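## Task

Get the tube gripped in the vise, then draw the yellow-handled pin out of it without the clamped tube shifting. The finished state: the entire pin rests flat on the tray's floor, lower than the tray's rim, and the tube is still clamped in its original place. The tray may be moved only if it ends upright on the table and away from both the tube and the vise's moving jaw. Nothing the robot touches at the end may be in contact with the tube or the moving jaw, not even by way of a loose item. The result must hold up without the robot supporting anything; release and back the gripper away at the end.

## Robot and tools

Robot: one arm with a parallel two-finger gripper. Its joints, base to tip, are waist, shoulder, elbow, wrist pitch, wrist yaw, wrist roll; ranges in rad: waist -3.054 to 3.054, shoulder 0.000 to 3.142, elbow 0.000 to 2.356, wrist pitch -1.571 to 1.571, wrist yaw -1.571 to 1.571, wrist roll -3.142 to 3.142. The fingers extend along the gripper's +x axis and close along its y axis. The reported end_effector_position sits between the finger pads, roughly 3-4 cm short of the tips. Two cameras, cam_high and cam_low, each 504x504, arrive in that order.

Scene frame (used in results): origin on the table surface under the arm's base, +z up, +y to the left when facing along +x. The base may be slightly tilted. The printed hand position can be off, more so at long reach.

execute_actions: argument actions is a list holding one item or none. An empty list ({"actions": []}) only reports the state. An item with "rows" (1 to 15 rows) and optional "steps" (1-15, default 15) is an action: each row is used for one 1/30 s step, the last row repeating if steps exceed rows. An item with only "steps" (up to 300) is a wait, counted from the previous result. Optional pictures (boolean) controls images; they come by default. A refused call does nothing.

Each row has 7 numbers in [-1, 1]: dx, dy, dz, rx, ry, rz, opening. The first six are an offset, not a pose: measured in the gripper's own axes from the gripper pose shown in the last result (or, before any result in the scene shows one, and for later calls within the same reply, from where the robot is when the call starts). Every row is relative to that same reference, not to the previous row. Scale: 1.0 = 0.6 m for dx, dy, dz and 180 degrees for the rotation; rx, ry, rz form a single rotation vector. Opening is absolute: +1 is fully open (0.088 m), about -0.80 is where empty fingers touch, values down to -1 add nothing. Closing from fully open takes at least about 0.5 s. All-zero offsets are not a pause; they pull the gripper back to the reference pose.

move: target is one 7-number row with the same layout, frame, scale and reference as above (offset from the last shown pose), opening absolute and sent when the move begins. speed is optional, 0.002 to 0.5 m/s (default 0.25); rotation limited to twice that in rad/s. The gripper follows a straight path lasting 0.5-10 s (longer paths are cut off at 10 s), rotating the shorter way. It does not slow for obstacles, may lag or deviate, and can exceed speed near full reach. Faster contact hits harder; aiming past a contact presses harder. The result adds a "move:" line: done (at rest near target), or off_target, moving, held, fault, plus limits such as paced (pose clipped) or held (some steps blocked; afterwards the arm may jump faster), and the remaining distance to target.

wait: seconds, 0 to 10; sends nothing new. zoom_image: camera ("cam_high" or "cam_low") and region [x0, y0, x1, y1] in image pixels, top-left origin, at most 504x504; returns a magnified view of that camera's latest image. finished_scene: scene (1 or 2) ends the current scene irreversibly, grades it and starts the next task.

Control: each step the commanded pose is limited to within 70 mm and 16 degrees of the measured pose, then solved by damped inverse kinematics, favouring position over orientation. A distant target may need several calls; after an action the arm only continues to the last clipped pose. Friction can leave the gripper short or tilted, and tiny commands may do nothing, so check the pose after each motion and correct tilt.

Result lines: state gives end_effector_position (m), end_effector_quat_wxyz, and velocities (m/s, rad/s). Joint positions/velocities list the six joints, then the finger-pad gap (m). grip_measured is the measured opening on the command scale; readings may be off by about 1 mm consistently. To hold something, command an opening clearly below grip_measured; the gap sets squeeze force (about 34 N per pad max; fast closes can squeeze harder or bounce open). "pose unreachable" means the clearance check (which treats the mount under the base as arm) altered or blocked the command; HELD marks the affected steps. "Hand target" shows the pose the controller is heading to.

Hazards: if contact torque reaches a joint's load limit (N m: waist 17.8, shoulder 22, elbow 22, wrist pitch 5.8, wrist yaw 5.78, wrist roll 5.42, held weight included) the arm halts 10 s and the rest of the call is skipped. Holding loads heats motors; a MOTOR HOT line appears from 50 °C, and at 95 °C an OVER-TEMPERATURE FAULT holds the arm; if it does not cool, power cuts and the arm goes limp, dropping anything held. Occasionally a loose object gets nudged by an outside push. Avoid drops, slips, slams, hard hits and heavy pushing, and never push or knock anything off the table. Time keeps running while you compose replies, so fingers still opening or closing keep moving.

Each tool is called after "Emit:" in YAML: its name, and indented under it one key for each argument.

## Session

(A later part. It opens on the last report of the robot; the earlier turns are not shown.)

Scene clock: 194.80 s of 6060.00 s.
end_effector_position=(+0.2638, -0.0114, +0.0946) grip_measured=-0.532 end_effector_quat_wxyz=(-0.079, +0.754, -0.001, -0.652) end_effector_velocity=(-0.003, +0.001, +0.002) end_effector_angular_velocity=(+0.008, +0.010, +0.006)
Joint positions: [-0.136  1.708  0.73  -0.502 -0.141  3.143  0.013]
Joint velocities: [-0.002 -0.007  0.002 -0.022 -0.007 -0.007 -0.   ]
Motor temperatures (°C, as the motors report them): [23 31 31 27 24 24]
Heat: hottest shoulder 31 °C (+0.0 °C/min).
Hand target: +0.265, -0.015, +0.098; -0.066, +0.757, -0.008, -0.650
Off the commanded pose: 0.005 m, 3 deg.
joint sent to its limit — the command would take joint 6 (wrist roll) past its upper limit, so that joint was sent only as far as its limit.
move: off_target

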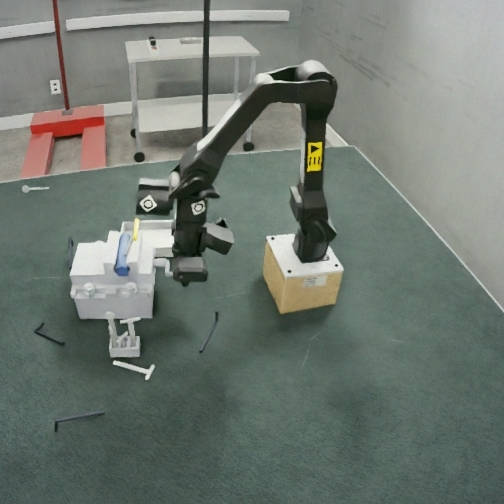

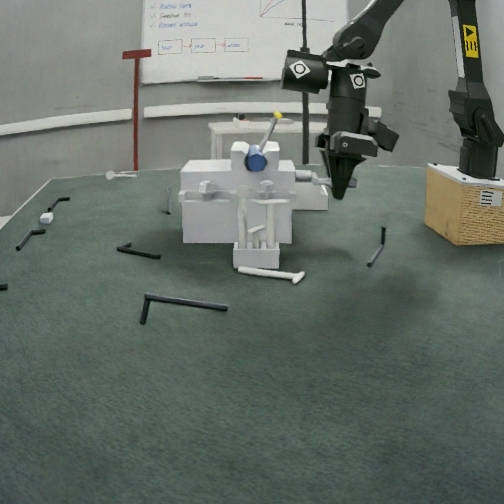

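Emit:
move:
  target: [-0.044,0.013,-0.007,0,0,0.02,-0.7]
  speed: 0.06

Emit:
move:
  target: [-0.02,0.046,0,0,0,0,-0.7]
  speed: 0.06

Emit:
move:
  target: [0.017,0.044,0.006,0,0,0,-0.7]
  speed: 0.06

Emit:
move:
  target: [0.044,0.017,0.009,0,0,0,-0.7]
  speed: 0.06

Emit:
move:
  target: [0.046,-0.017,0.007,0,0,0,-0.7]
  speed: 0.06

Emit:
move:
  target: [0.017,-0.046,0,0,0,0,-0.7]
  speed: 0.06

Emit:
move:
  target: [-0.015,-0.046,-0.006,0,0,0,-0.7]
  speed: 0.06

Emit:
move:
  target: [-0.042,-0.017,-0.009,0,0,0,-0.7]
  speed: 0.06

Scene clock: 203.53 s of 6060.00 s.
end_effector_position=(+0.2624, -0.0182, +0.1177) grip_measured=-0.531 end_effector_quat_wxyz=(-0.060, +0.752, -0.017, -0.656) end_effector_velocity=(-0.003, -0.000, +0.002) end_effector_angular_velocity=(+0.008, +0.011, +0.001)
Joint positions: [-0.136  1.647  0.782 -0.621 -0.091  3.136  0.013]
Joint velocities: [-0.007 -0.007  0.002 -0.022 -0.007 -0.007 -0.   ]
Motor temperatures (°C, as the motors report them): [23 31 31 27 24 24]
Heat: hottest shoulder 31 °C (+0.0 °C/min).
Hand target: +0.263, -0.022, +0.120; -0.058, +0.754, -0.024, -0.654
Off the commanded pose: 0.005 m, 1 deg.
joint sent to its limit — the command would take joint 6 (wrist roll) past its upper limit, so that joint was sent only as far as its limit.
move: done

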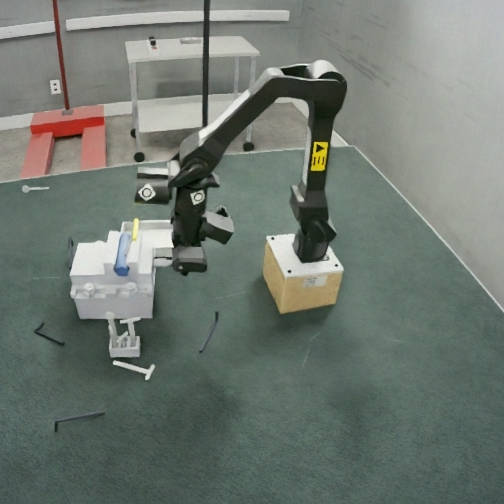

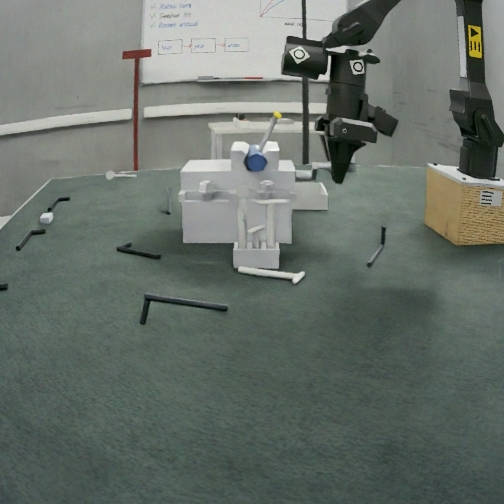

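Scene clock: 204.43 s of 6060.00 s.
end_effector_position=(+0.2577, -0.0424, +0.1290) grip_measured=-0.532 end_effector_quat_wxyz=(-0.066, +0.752, -0.013, -0.656) end_effector_velocity=(-0.004, +0.000, -0.002) end_effector_angular_velocity=(+0.010, +0.014, +0.001)
Joint positions: [-0.243  1.624  0.809 -0.684 -0.113  3.031  0.013]
Joint velocities: [-0.007  0.002 -0.007 -0.007 -0.007 -0.007  0.   ]
Motor temperatures (°C, as the motors report them): [23 31 31 27 24 24]
Heat: hottest shoulder 31 °C (+0.0 °C/min).
Hand target: +0.258, -0.046, +0.128; -0.059, +0.753, -0.017, -0.656
Off the commanded pose: 0.004 m, 1 deg.
move: done

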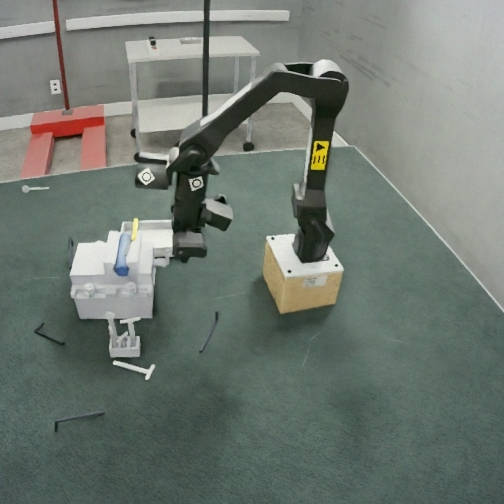

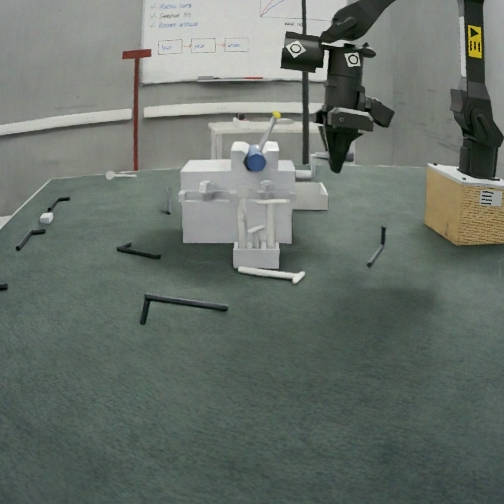

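Scene clock: 205.20 s of 6060.00 s.
end_effector_position=(+0.2544, -0.0673, +0.1209) grip_measured=-0.535 end_effector_quat_wxyz=(-0.067, +0.756, -0.016, -0.651) end_effector_velocity=(+0.001, +0.000, +0.000) end_effector_angular_velocity=(+0.004, -0.010, +0.006)
Joint positions: [-0.342  1.652  0.797 -0.644 -0.12   2.94   0.013]
Joint velocities: [-0.002 -0.002 -0.002  0.007 -0.007 -0.007 -0.   ]
Motor temperatures (°C, as the motors report them): [23 31 31 27 24 25]
Heat: hottest shoulder 31 °C (+0.0 °C/min).
Hand target: +0.252, -0.068, +0.117; -0.065, +0.752, -0.013, -0.655
Off the commanded pose: 0.005 m, 1 deg.
move: done

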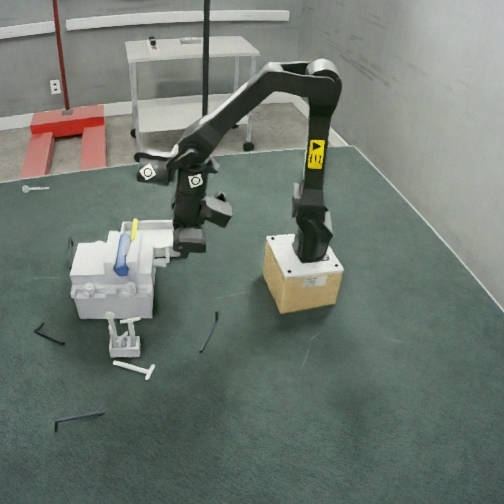

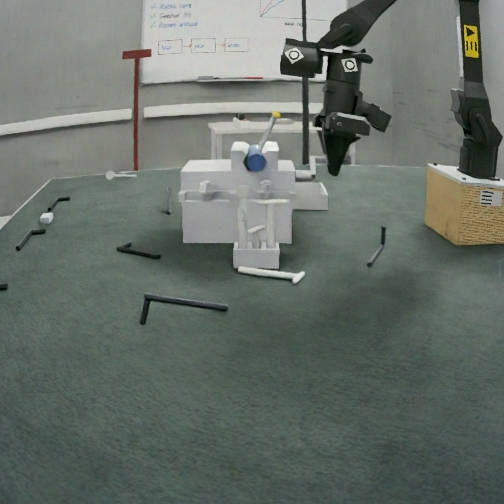

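Scene clock: 206.00 s of 6060.00 s.
end_effector_position=(+0.2527, -0.0776, +0.0973) grip_measured=-0.541 end_effector_quat_wxyz=(-0.068, +0.757, -0.024, -0.649) end_effector_velocity=(+0.001, +0.000, -0.001) end_effector_angular_velocity=(+0.005, -0.005, +0.006)
Joint positions: [-0.376  1.714  0.748 -0.528 -0.114  2.918  0.012]
Joint velocities: [-0.002  0.002 -0.002  0.007 -0.007 -0.007 -0.   ]
Motor temperatures (°C, as the motors report them): [23 31 31 27 24 25]
Heat: hottest shoulder 31 °C (+0.0 °C/min).
Hand target: +0.251, -0.075, +0.093; -0.067, +0.756, -0.016, -0.651
Off the commanded pose: 0.005 m, 1 deg.
move: done

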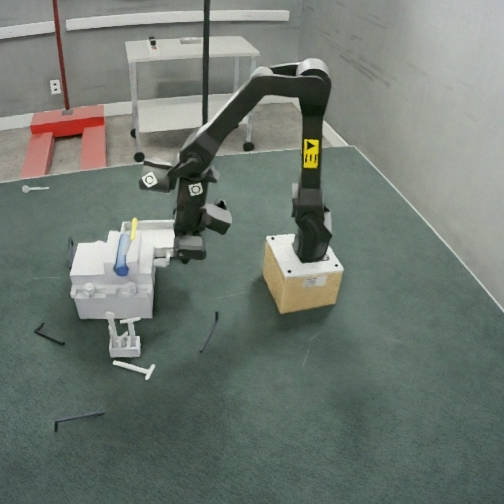

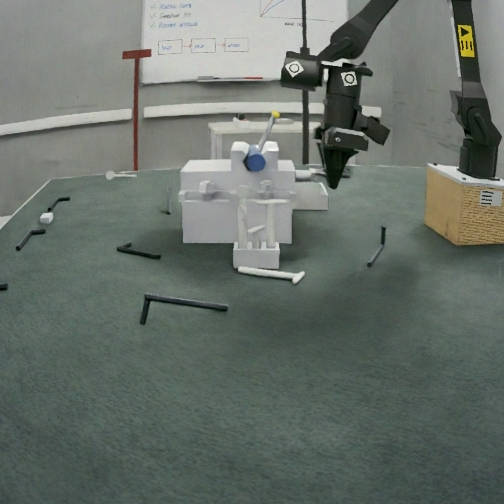

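Scene clock: 206.83 s of 6060.00 s.
end_effector_position=(+0.2545, -0.0681, +0.0736) grip_measured=-0.547 end_effector_quat_wxyz=(-0.070, +0.759, -0.030, -0.647) end_effector_velocity=(-0.004, +0.000, -0.002) end_effector_angular_velocity=(+0.011, +0.013, +0.001)
Joint positions: [-0.334  1.776  0.695 -0.402 -0.106  2.97   0.012]
Joint velocities: [-0.007  0.007 -0.002 -0.007 -0.007 -0.007 -0.   ]
Motor temperatures (°C, as the motors report them): [23 31 31 27 24 24]
Heat: hottest shoulder 31 °C (+0.0 °C/min).
Hand target: +0.254, -0.065, +0.070; -0.068, +0.757, -0.024, -0.649
Off the commanded pose: 0.004 m, 1 deg.
move: done

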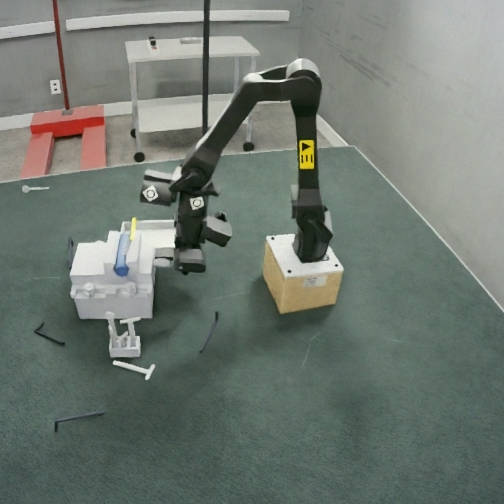

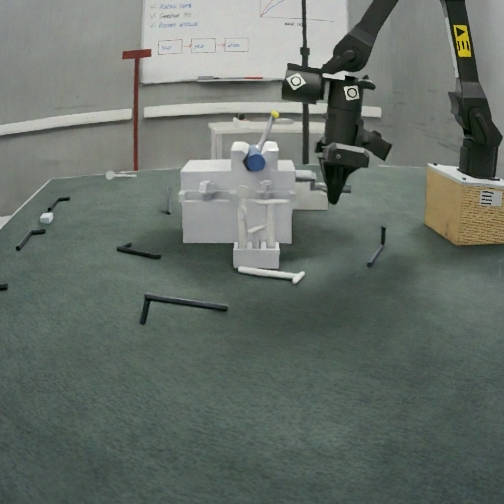

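Scene clock: 207.73 s of 6060.00 s.
end_effector_position=(+0.2593, -0.0445, +0.0644) grip_measured=-0.550 end_effector_quat_wxyz=(-0.068, +0.757, -0.037, -0.648) end_effector_velocity=(+0.001, -0.001, +0.000) end_effector_angular_velocity=(-0.012, -0.006, +0.023)
Joint positions: [-0.228  1.799  0.673 -0.347 -0.083  3.083  0.012]
Joint velocities: [ 0.002 -0.002 -0.002  0.007  0.007 -0.022 -0.   ]
Motor temperatures (°C, as the motors report them): [23 31 31 27 24 25]
Heat: hottest shoulder 31 °C (+0.0 °C/min).
Hand target: +0.260, -0.040, +0.065; -0.070, +0.758, -0.029, -0.648
Off the commanded pose: 0.004 m, 1 deg.
move: done

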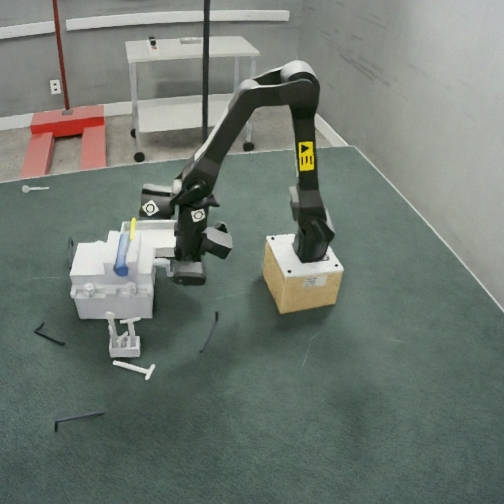

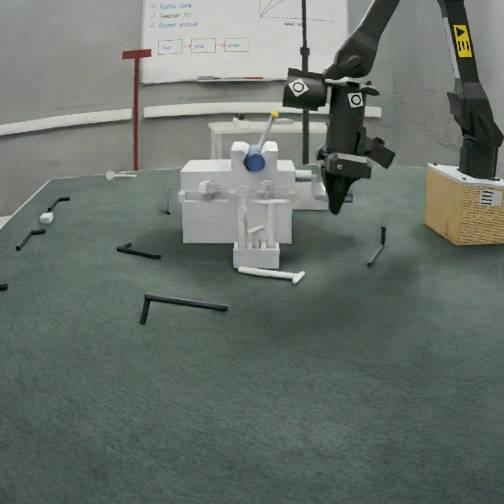

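Scene clock: 208.53 s of 6060.00 s.
end_effector_position=(+0.2621, -0.0237, +0.0707) grip_measured=-0.544 end_effector_quat_wxyz=(-0.070, +0.754, -0.025, -0.653) end_effector_velocity=(+0.000, +0.005, +0.001) end_effector_angular_velocity=(+0.021, -0.001, +0.018)
Joint positions: [-0.156  1.782  0.691 -0.391 -0.096  3.143  0.012]
Joint velocities: [ 0.007 -0.002  0.002 -0.007 -0.022 -0.007 -0.   ]
Motor temperatures (°C, as the motors report them): [23 31 31 27 24 25]
Heat: hottest shoulder 31 °C (+0.0 °C/min).
Hand target: +0.266, -0.018, +0.075; -0.061, +0.758, -0.014, -0.649
Off the commanded pose: 0.008 m, 2 deg.
joint sent to its limit — the command would take joint 6 (wrist roll) past its upper limit, so that joint was sent only as far as its limit.
move: done

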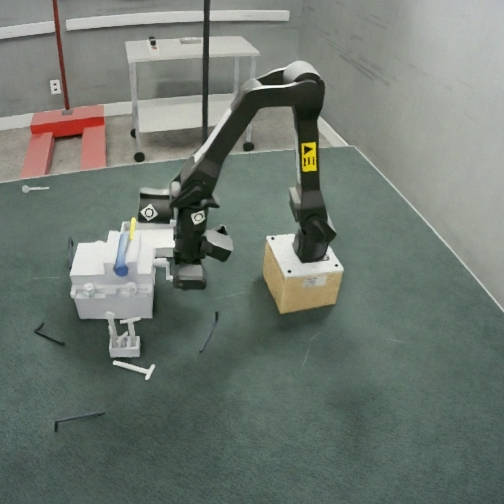

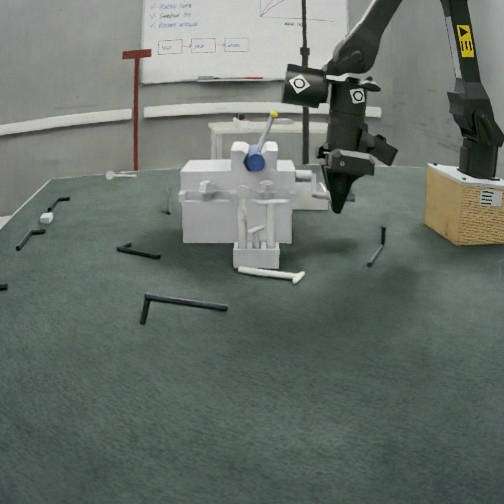

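Scene clock: 209.33 s of 6060.00 s.
end_effector_position=(+0.2639, -0.0115, +0.0939) grip_measured=-0.533 end_effector_quat_wxyz=(-0.079, +0.750, -0.001, -0.656) end_effector_velocity=(-0.004, +0.001, +0.002) end_effector_angular_velocity=(+0.008, +0.010, +0.005)
Joint positions: [-0.136  1.719  0.74  -0.513 -0.141  3.143  0.013]
Joint velocities: [-0.002 -0.012 -0.002 -0.022 -0.007 -0.007  0.   ]
Motor temperatures (°C, as the motors report them): [23 31 31 27 24 25]
Heat: hottest shoulder 31 °C (+0.0 °C/min).
Hand target: +0.265, -0.016, +0.097; -0.066, +0.754, -0.009, -0.654
Off the commanded pose: 0.005 m, 3 deg.
joint sent to its limit — the command would take joint 6 (wrist roll) past its upper limit, so that joint was sent only as far as its limit.
move: off_target

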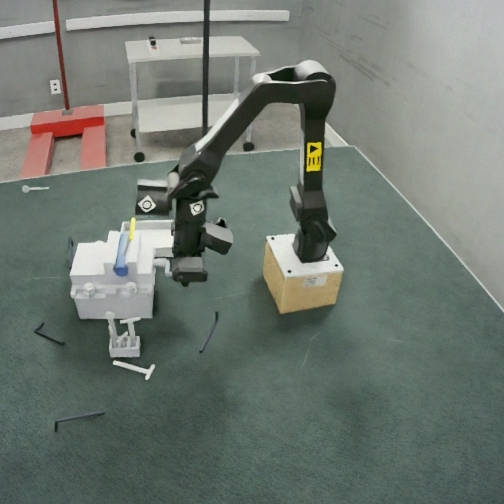

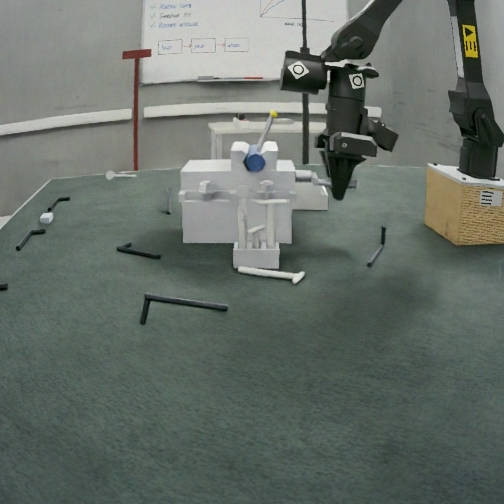

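Half-turn batches now.

Emit:
move:
  target: [-0.044,0.013,-0.007,0,0,0.02,-0.7]
  speed: 0.06

Emit:
move:
  target: [-0.02,0.046,0,0,0,0,-0.7]
  speed: 0.06

Emit:
move:
  target: [0.017,0.044,0.006,0,0,0,-0.7]
  speed: 0.06

Emit:
move:
  target: [0.044,0.017,0.009,0,0,0,-0.7]
  speed: 0.06

Scene clock: 217.07 s of 6060.00 s.
end_effector_position=(+0.2625, -0.0178, +0.1171) grip_measured=-0.532 end_effector_quat_wxyz=(-0.060, +0.748, -0.016, -0.660) end_effector_velocity=(-0.002, -0.003, +0.003) end_effector_angular_velocity=(-0.007, +0.008, -0.001)
Joint positions: [-0.135  1.657  0.792 -0.632 -0.092  3.136  0.013]
Joint velocities: [-0.007 -0.007  0.007 -0.022  0.007 -0.007 -0.   ]
Motor temperatures (°C, as the motors report them): [23 31 31 26 24 24]
Heat: hottest shoulder 31 °C (+1.0 °C/min).
Hand target: +0.264, -0.022, +0.120; -0.058, +0.750, -0.024, -0.659
Off the commanded pose: 0.005 m, 1 deg.
joint sent to its limit — the command would take joint 6 (wrist roll) past its upper limit, so that joint was sent only as far as its limit.
move: done

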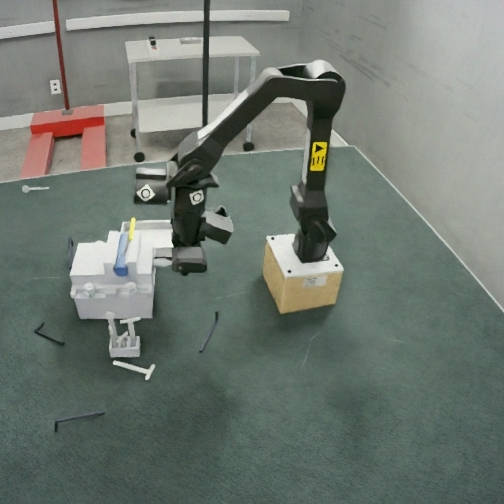

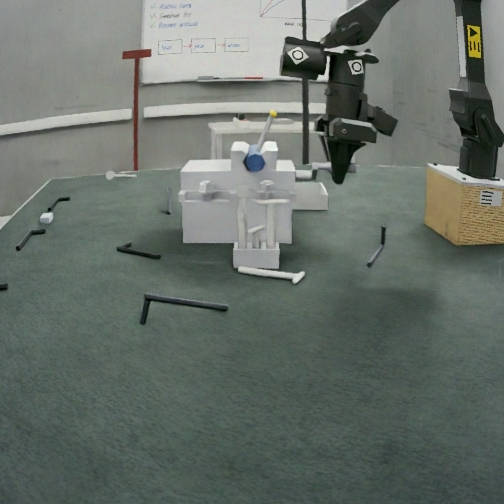

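Scene clock: 217.97 s of 6060.00 s.
end_effector_position=(+0.2580, -0.0415, +0.1289) grip_measured=-0.532 end_effector_quat_wxyz=(-0.067, +0.748, -0.012, -0.660) end_effector_velocity=(-0.001, -0.001, +0.001) end_effector_angular_velocity=(+0.007, +0.000, +0.001)
Joint positions: [-0.241  1.634  0.82  -0.696 -0.115  3.033  0.013]
Joint velocities: [-0.007 -0.002  0.002 -0.007 -0.007 -0.007  0.   ]
Motor temperatures (°C, as the motors report them): [23 31 31 26 24 25]
Heat: hottest shoulder 31 °C (+1.0 °C/min).
Hand target: +0.258, -0.046, +0.127; -0.060, +0.749, -0.017, -0.660
Off the commanded pose: 0.005 m, 1 deg.
move: done

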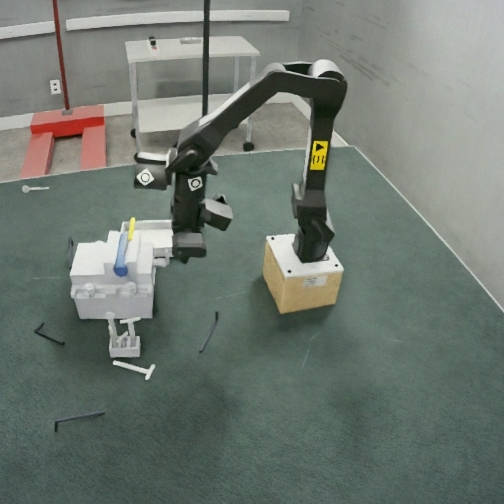

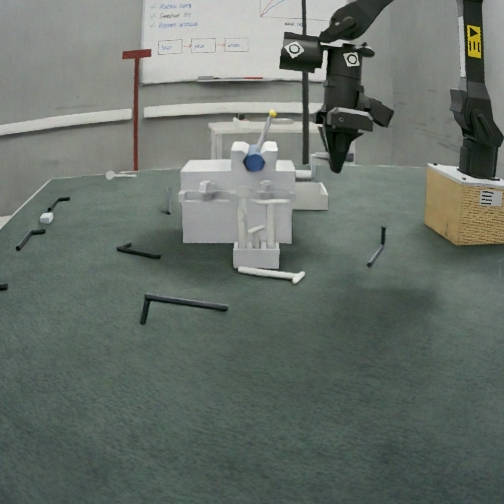

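Scene clock: 218.77 s of 6060.00 s.
end_effector_position=(+0.2545, -0.0671, +0.1211) grip_measured=-0.536 end_effector_quat_wxyz=(-0.069, +0.752, -0.015, -0.656) end_effector_velocity=(+0.001, +0.002, -0.001) end_effector_angular_velocity=(+0.019, -0.010, +0.007)
Joint positions: [-0.341  1.66   0.808 -0.658 -0.12   2.941  0.013]
Joint velocities: [-0.002  0.002 -0.002  0.007 -0.022 -0.007 -0.   ]
Motor temperatures (°C, as the motors report them): [23 31 31 26 24 25]
Heat: hottest shoulder 31 °C (+1.0 °C/min).
Hand target: +0.253, -0.067, +0.116; -0.067, +0.748, -0.012, -0.660
Off the commanded pose: 0.005 m, 1 deg.
move: done

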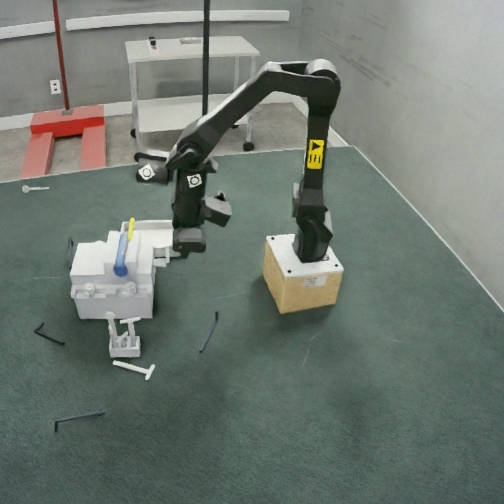

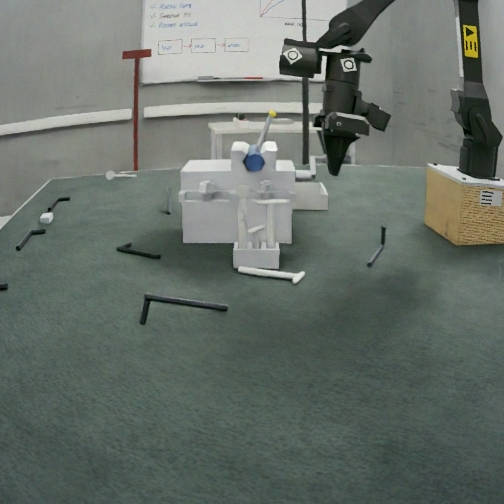

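Scene clock: 219.57 s of 6060.00 s.
end_effector_position=(+0.2529, -0.0775, +0.0977) grip_measured=-0.543 end_effector_quat_wxyz=(-0.069, +0.754, -0.024, -0.653) end_effector_velocity=(-0.003, -0.003, -0.002) end_effector_angular_velocity=(-0.021, +0.010, +0.002)
Joint positions: [-0.375  1.72   0.759 -0.542 -0.113  2.92   0.012]
Joint velocities: [-0.002  0.002 -0.007  0.007  0.022 -0.007  0.   ]
Motor temperatures (°C, as the motors report them): [23 31 31 27 24 25]
Heat: hottest shoulder 31 °C (+1.0 °C/min).
Hand target: +0.251, -0.075, +0.094; -0.069, +0.752, -0.016, -0.655
Off the commanded pose: 0.005 m, 1 deg.
move: done

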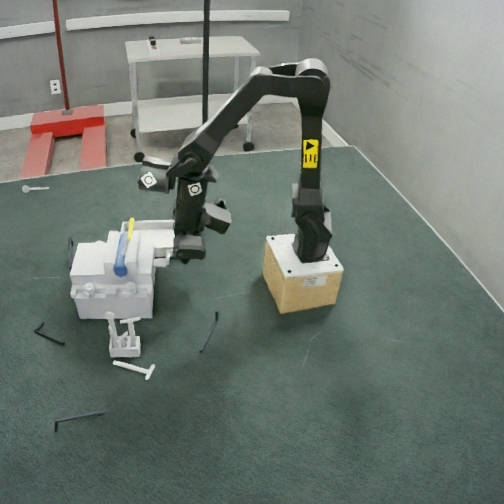

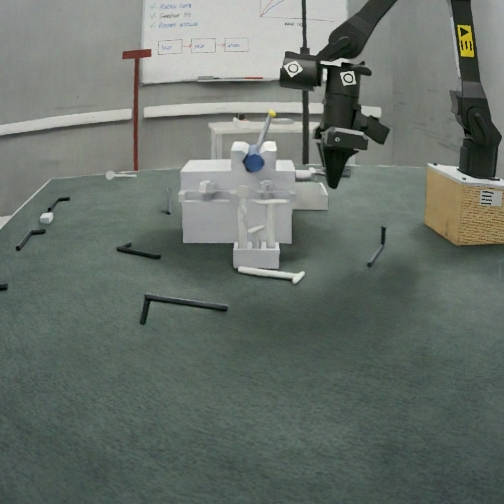

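Emit:
move:
  target: [0.046,-0.017,0.007,0,0,0,-0.7]
  speed: 0.06

Emit:
move:
  target: [0.017,-0.046,0,0,0,0,-0.7]
  speed: 0.06

Emit:
move:
  target: [-0.015,-0.046,-0.006,0,0,0,-0.7]
  speed: 0.06

Emit:
move:
  target: [-0.042,-0.017,-0.009,0,0,0,-0.7]
  speed: 0.06

Scene clock: 224.83 s of 6060.00 s.
end_effector_position=(+0.2546, -0.0686, +0.0741) grip_measured=-0.549 end_effector_quat_wxyz=(-0.071, +0.755, -0.031, -0.651) end_effector_velocity=(-0.004, +0.003, -0.002) end_effector_angular_velocity=(+0.016, +0.015, -0.019)
Joint positions: [-0.335  1.781  0.705 -0.416 -0.104  2.973  0.012]
Joint velocities: [ 0.002  0.002 -0.007 -0.007 -0.007  0.022  0.   ]
Motor temperatures (°C, as the motors report them): [23 31 31 27 24 25]
Heat: hottest shoulder 31 °C (+0.0 °C/min).
Hand target: +0.254, -0.065, +0.071; -0.069, +0.754, -0.024, -0.653
Off the commanded pose: 0.005 m, 1 deg.
move: done

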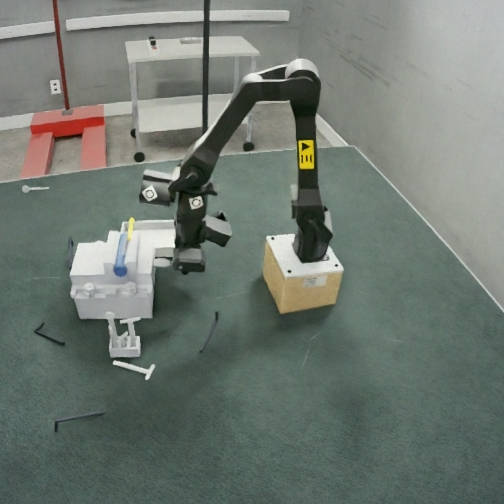

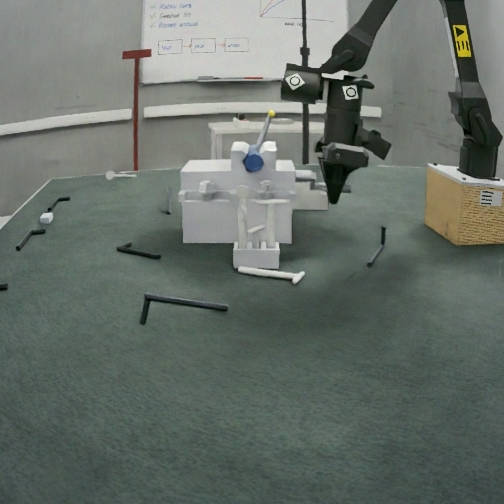

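Scene clock: 225.73 s of 6060.00 s.
end_effector_position=(+0.2594, -0.0452, +0.0644) grip_measured=-0.551 end_effector_quat_wxyz=(-0.069, +0.754, -0.038, -0.652) end_effector_velocity=(-0.005, +0.003, -0.000) end_effector_angular_velocity=(+0.013, +0.020, -0.004)
Joint positions: [-0.23   1.805  0.683 -0.36  -0.081  3.083  0.012]
Joint velocities: [ 0.002 -0.002 -0.002 -0.022 -0.007  0.007  0.   ]
Motor temperatures (°C, as the motors report them): [23 31 31 27 24 25]
Heat: hottest shoulder 31 °C (+0.0 °C/min).
Hand target: +0.260, -0.041, +0.066; -0.072, +0.755, -0.030, -0.651
Off the commanded pose: 0.005 m, 1 deg.
move: done

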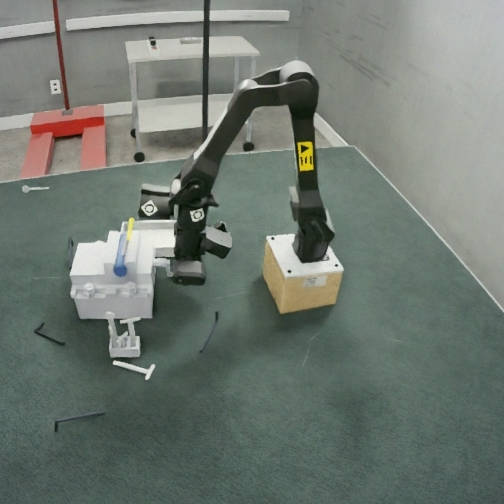

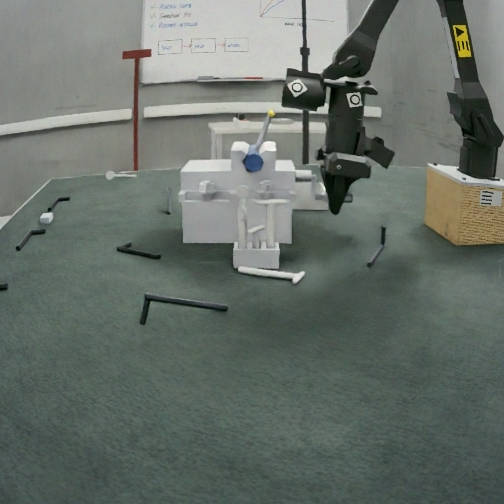

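Scene clock: 226.53 s of 6060.00 s.
end_effector_position=(+0.2622, -0.0240, +0.0704) grip_measured=-0.546 end_effector_quat_wxyz=(-0.071, +0.750, -0.025, -0.657) end_effector_velocity=(-0.007, +0.002, +0.002) end_effector_angular_velocity=(+0.010, +0.025, +0.005)
Joint positions: [-0.157  1.789  0.701 -0.404 -0.096  3.143  0.012]
Joint velocities: [-0.002 -0.012 -0.002 -0.037 -0.007 -0.007 -0.   ]
Motor temperatures (°C, as the motors report them): [23 31 31 27 24 25]
Heat: hottest shoulder 31 °C (+0.0 °C/min).
Hand target: +0.266, -0.019, +0.075; -0.062, +0.755, -0.015, -0.653
Off the commanded pose: 0.008 m, 2 deg.
joint sent to its limit — the command would take joint 6 (wrist roll) past its upper limit, so that joint was sent only as far as its limit.
move: done

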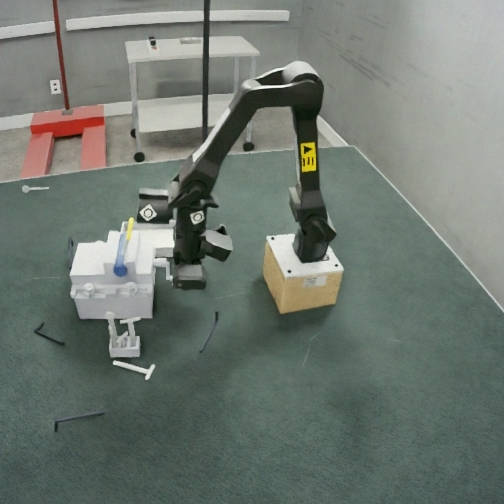

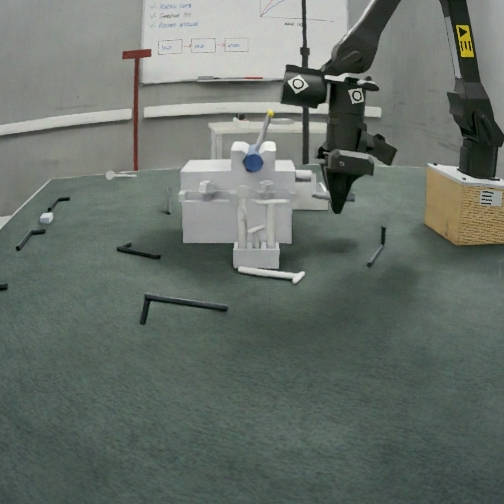

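Scene clock: 227.33 s of 6060.00 s.
end_effector_position=(+0.2640, -0.0114, +0.0935) grip_measured=-0.534 end_effector_quat_wxyz=(-0.080, +0.747, -0.001, -0.660) end_effector_velocity=(-0.005, +0.002, +0.001) end_effector_angular_velocity=(+0.008, +0.015, +0.010)
Joint positions: [-0.136  1.728  0.751 -0.526 -0.142  3.143  0.013]
Joint velocities: [ 0.002 -0.007 -0.002 -0.022 -0.007 -0.007 -0.   ]
Motor temperatures (°C, as the motors report them): [23 31 31 27 24 25]
Heat: hottest shoulder 31 °C (+0.0 °C/min).
Hand target: +0.266, -0.016, +0.097; -0.067, +0.750, -0.009, -0.658
Off the commanded pose: 0.006 m, 3 deg.
joint sent to its limit — the command would take joint 6 (wrist roll) past its upper limit, so that joint was sent only as far as its limit.
move: off_target

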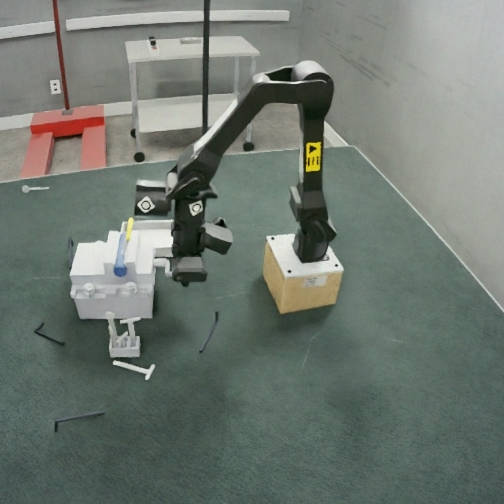

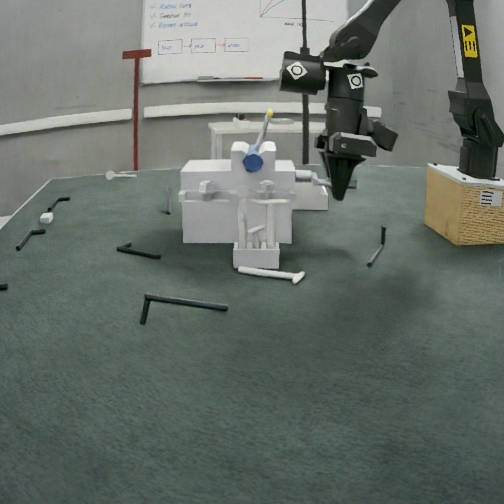

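Emit:
move:
  target: [-0.044,0.013,-0.007,0,0,0.02,-0.8]
  speed: 0.06

Emit:
move:
  target: [-0.02,0.046,0,0,0,0,-0.8]
  speed: 0.06

Emit:
move:
  target: [0.017,0.044,0.006,0,0,0,-0.8]
  speed: 0.06

Scene clock: 232.37 s of 6060.00 s.
end_effector_position=(+0.2628, -0.0176, +0.1167) grip_measured=-0.533 end_effector_quat_wxyz=(-0.062, +0.745, -0.016, -0.664) end_effector_velocity=(-0.001, +0.003, +0.003) end_effector_angular_velocity=(+0.022, +0.004, +0.007)
Joint positions: [-0.136  1.668  0.802 -0.644 -0.095  3.136  0.013]
Joint velocities: [-0.002 -0.007  0.007 -0.022 -0.022 -0.007 -0.   ]
Motor temperatures (°C, as the motors report them): [23 31 31 26 24 25]
Heat: hottest shoulder 31 °C (+0.0 °C/min).
Hand target: +0.264, -0.022, +0.119; -0.059, +0.746, -0.024, -0.663
Off the commanded pose: 0.005 m, 1 deg.
joint sent to its limit — the command would take joint 6 (wrist roll) past its upper limit, so that joint was sent only as far as its limit.
move: done

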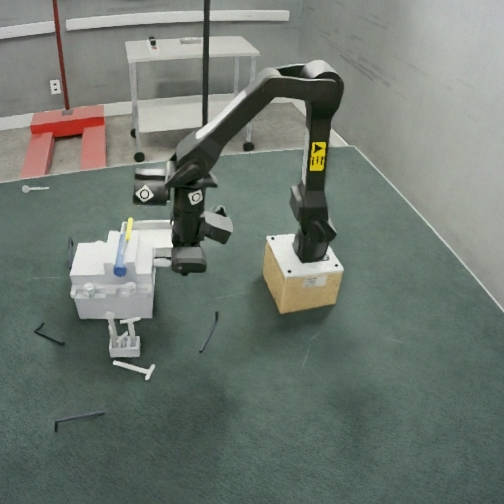

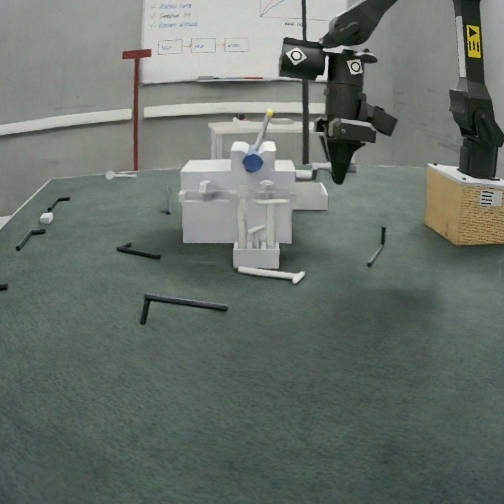

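Scene clock: 233.27 s of 6060.00 s.
end_effector_position=(+0.2581, -0.0410, +0.1286) grip_measured=-0.534 end_effector_quat_wxyz=(-0.069, +0.744, -0.011, -0.664) end_effector_velocity=(+0.000, -0.003, +0.000) end_effector_angular_velocity=(-0.009, -0.006, -0.001)
Joint positions: [-0.24   1.644  0.83  -0.709 -0.118  3.035  0.013]
Joint velocities: [-0.007 -0.002 -0.002  0.007  0.007 -0.007  0.   ]
Motor temperatures (°C, as the motors report them): [23 31 31 26 24 25]
Heat: hottest shoulder 31 °C (+0.0 °C/min).
Hand target: +0.258, -0.046, +0.127; -0.062, +0.745, -0.016, -0.664
Off the commanded pose: 0.005 m, 1 deg.
move: done

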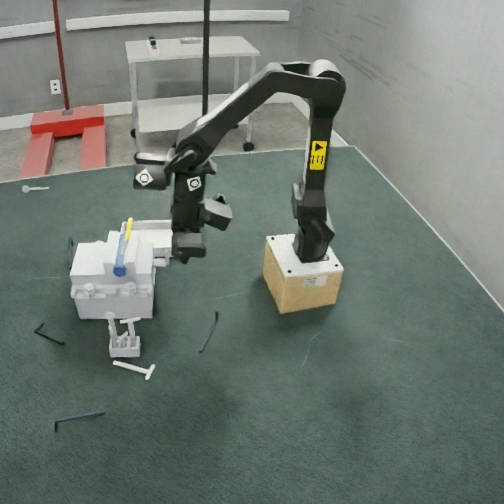

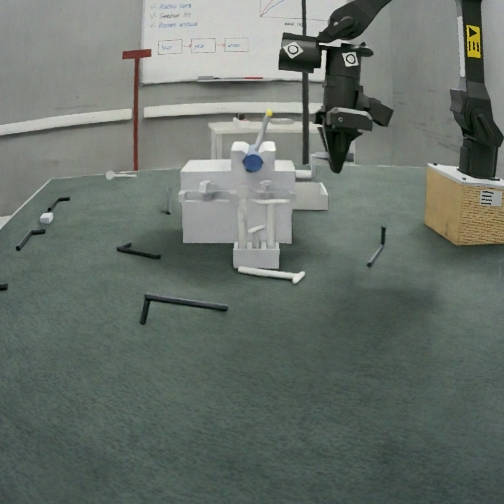

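Scene clock: 234.07 s of 6060.00 s.
end_effector_position=(+0.2547, -0.0668, +0.1212) grip_measured=-0.538 end_effector_quat_wxyz=(-0.071, +0.748, -0.015, -0.659) end_effector_velocity=(-0.003, +0.000, -0.001) end_effector_angular_velocity=(+0.012, +0.010, -0.014)
Joint positions: [-0.34   1.668  0.818 -0.671 -0.121  2.944  0.013]
Joint velocities: [-0.007  0.002 -0.002 -0.007 -0.007  0.007 -0.   ]
Motor temperatures (°C, as the motors report them): [23 31 31 26 24 25]
Heat: hottest shoulder 31 °C (+0.0 °C/min).
Hand target: +0.253, -0.066, +0.116; -0.069, +0.745, -0.011, -0.664
Off the commanded pose: 0.006 m, 1 deg.
move: done

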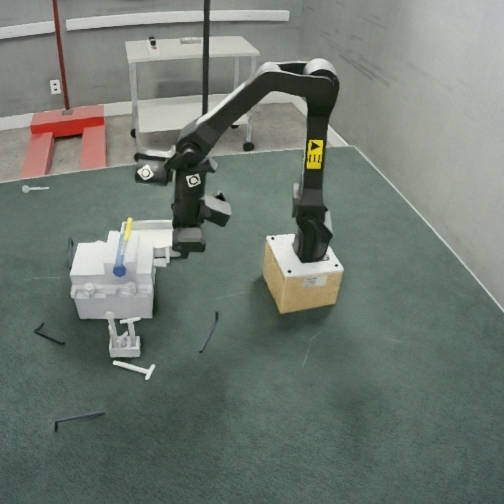

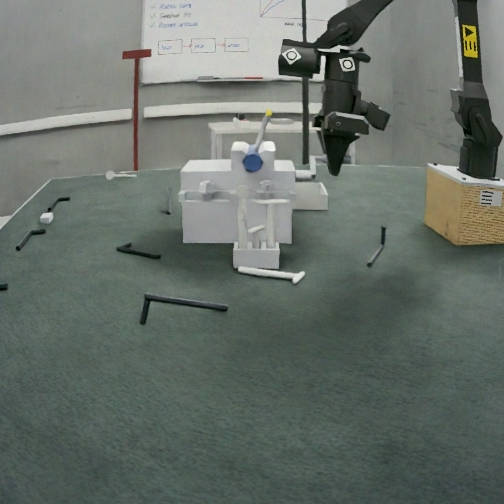

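Emit:
move:
  target: [0.044,0.017,0.009,0,0,0,-0.8]
  speed: 0.06

Emit:
move:
  target: [0.046,-0.017,0.007,0,0,0,-0.8]
  speed: 0.06

Emit:
move:
  target: [0.017,-0.046,0,0,0,0,-0.8]
  speed: 0.06

Scene clock: 239.70 s of 6060.00 s.
end_effector_position=(+0.2530, -0.0775, +0.0979) grip_measured=-0.546 end_effector_quat_wxyz=(-0.072, +0.751, -0.025, -0.656) end_effector_velocity=(-0.004, +0.002, -0.002) end_effector_angular_velocity=(+0.014, +0.014, -0.009)
Joint positions: [-0.375  1.727  0.769 -0.556 -0.113  2.925  0.012]
Joint velocities: [-0.002  0.002 -0.007 -0.007 -0.007  0.007 -0.   ]
Motor temperatures (°C, as the motors report them): [23 31 31 27 24 25]
Heat: hottest shoulder 31 °C (+0.0 °C/min).
Hand target: +0.251, -0.075, +0.094; -0.071, +0.748, -0.015, -0.659
Off the commanded pose: 0.006 m, 1 deg.
move: done

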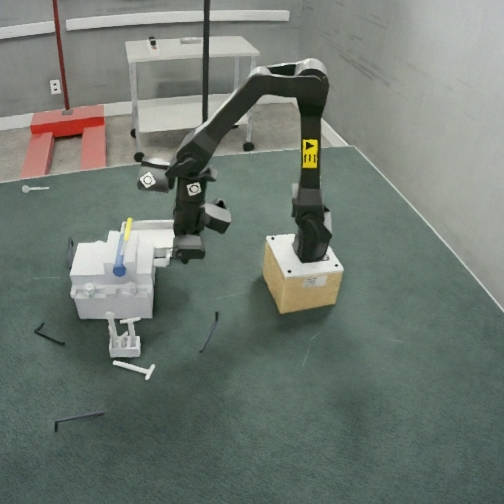

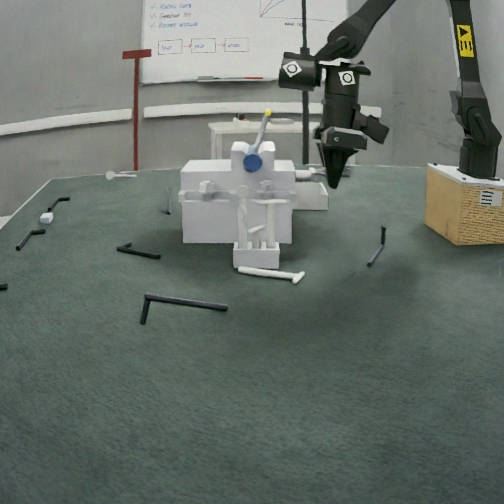

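Scene clock: 240.50 s of 6060.00 s.
end_effector_position=(+0.2540, -0.0702, +0.0757) grip_measured=-0.552 end_effector_quat_wxyz=(-0.071, +0.752, -0.033, -0.655) end_effector_velocity=(-0.001, +0.002, -0.002) end_effector_angular_velocity=(+0.009, +0.000, -0.004)
Joint positions: [-0.337  1.781  0.717 -0.437 -0.097  2.972  0.012]
Joint velocities: [ 0.002  0.002 -0.007  0.007 -0.007  0.007 -0.   ]
Motor temperatures (°C, as the motors report them): [23 31 31 27 24 25]
Heat: hottest shoulder 31 °C (+0.0 °C/min).
Hand target: +0.254, -0.065, +0.071; -0.073, +0.750, -0.025, -0.657
Off the commanded pose: 0.007 m, 1 deg.
move: done

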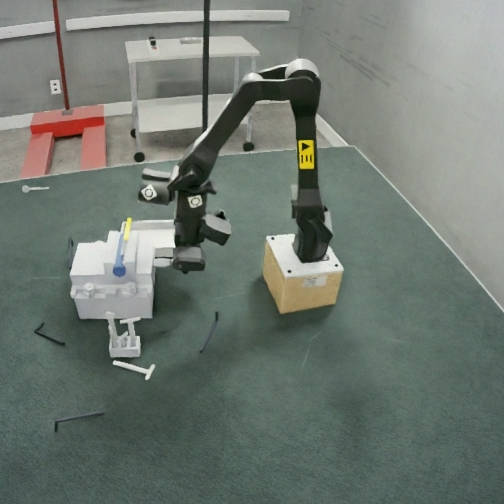

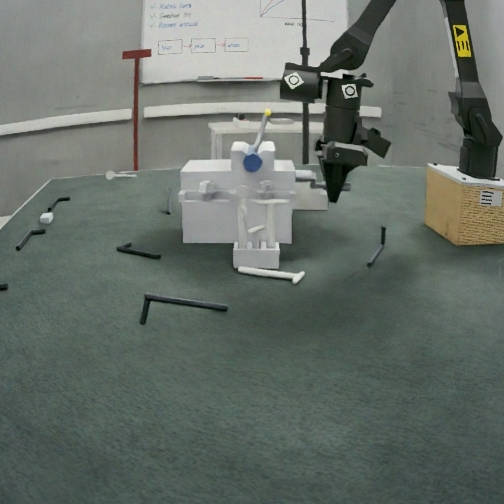

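Scene clock: 241.30 s of 6060.00 s.
end_effector_position=(+0.2561, -0.0620, +0.0695) grip_measured=-0.553 end_effector_quat_wxyz=(-0.054, +0.750, -0.063, -0.656) end_effector_velocity=(-0.001, +0.006, -0.003) end_effector_angular_velocity=(+0.025, +0.001, -0.012)
Joint positions: [-0.263  1.792  0.698 -0.394 -0.025  3.061  0.012]
Joint velocities: [ 0.007  0.007 -0.007  0.007 -0.022  0.022 -0.   ]
Motor temperatures (°C, as the motors report them): [23 31 31 27 24 25]
Heat: hottest shoulder 31 °C (+0.0 °C/min).
Hand target: +0.259, -0.043, +0.068; -0.071, +0.751, -0.033, -0.656
Off the commanded pose: 0.020 m, 4 deg.
move: off_target

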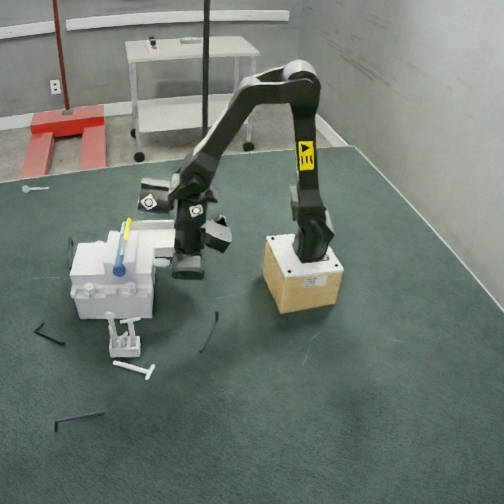

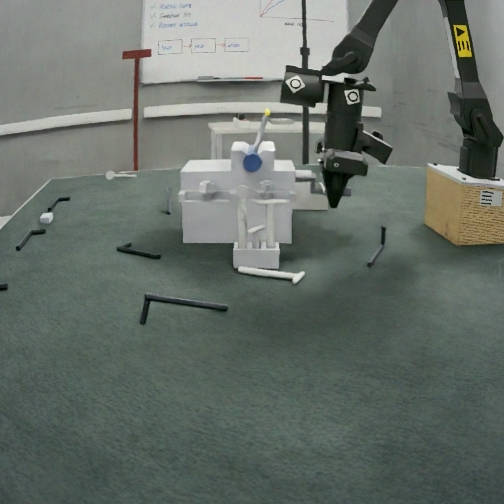

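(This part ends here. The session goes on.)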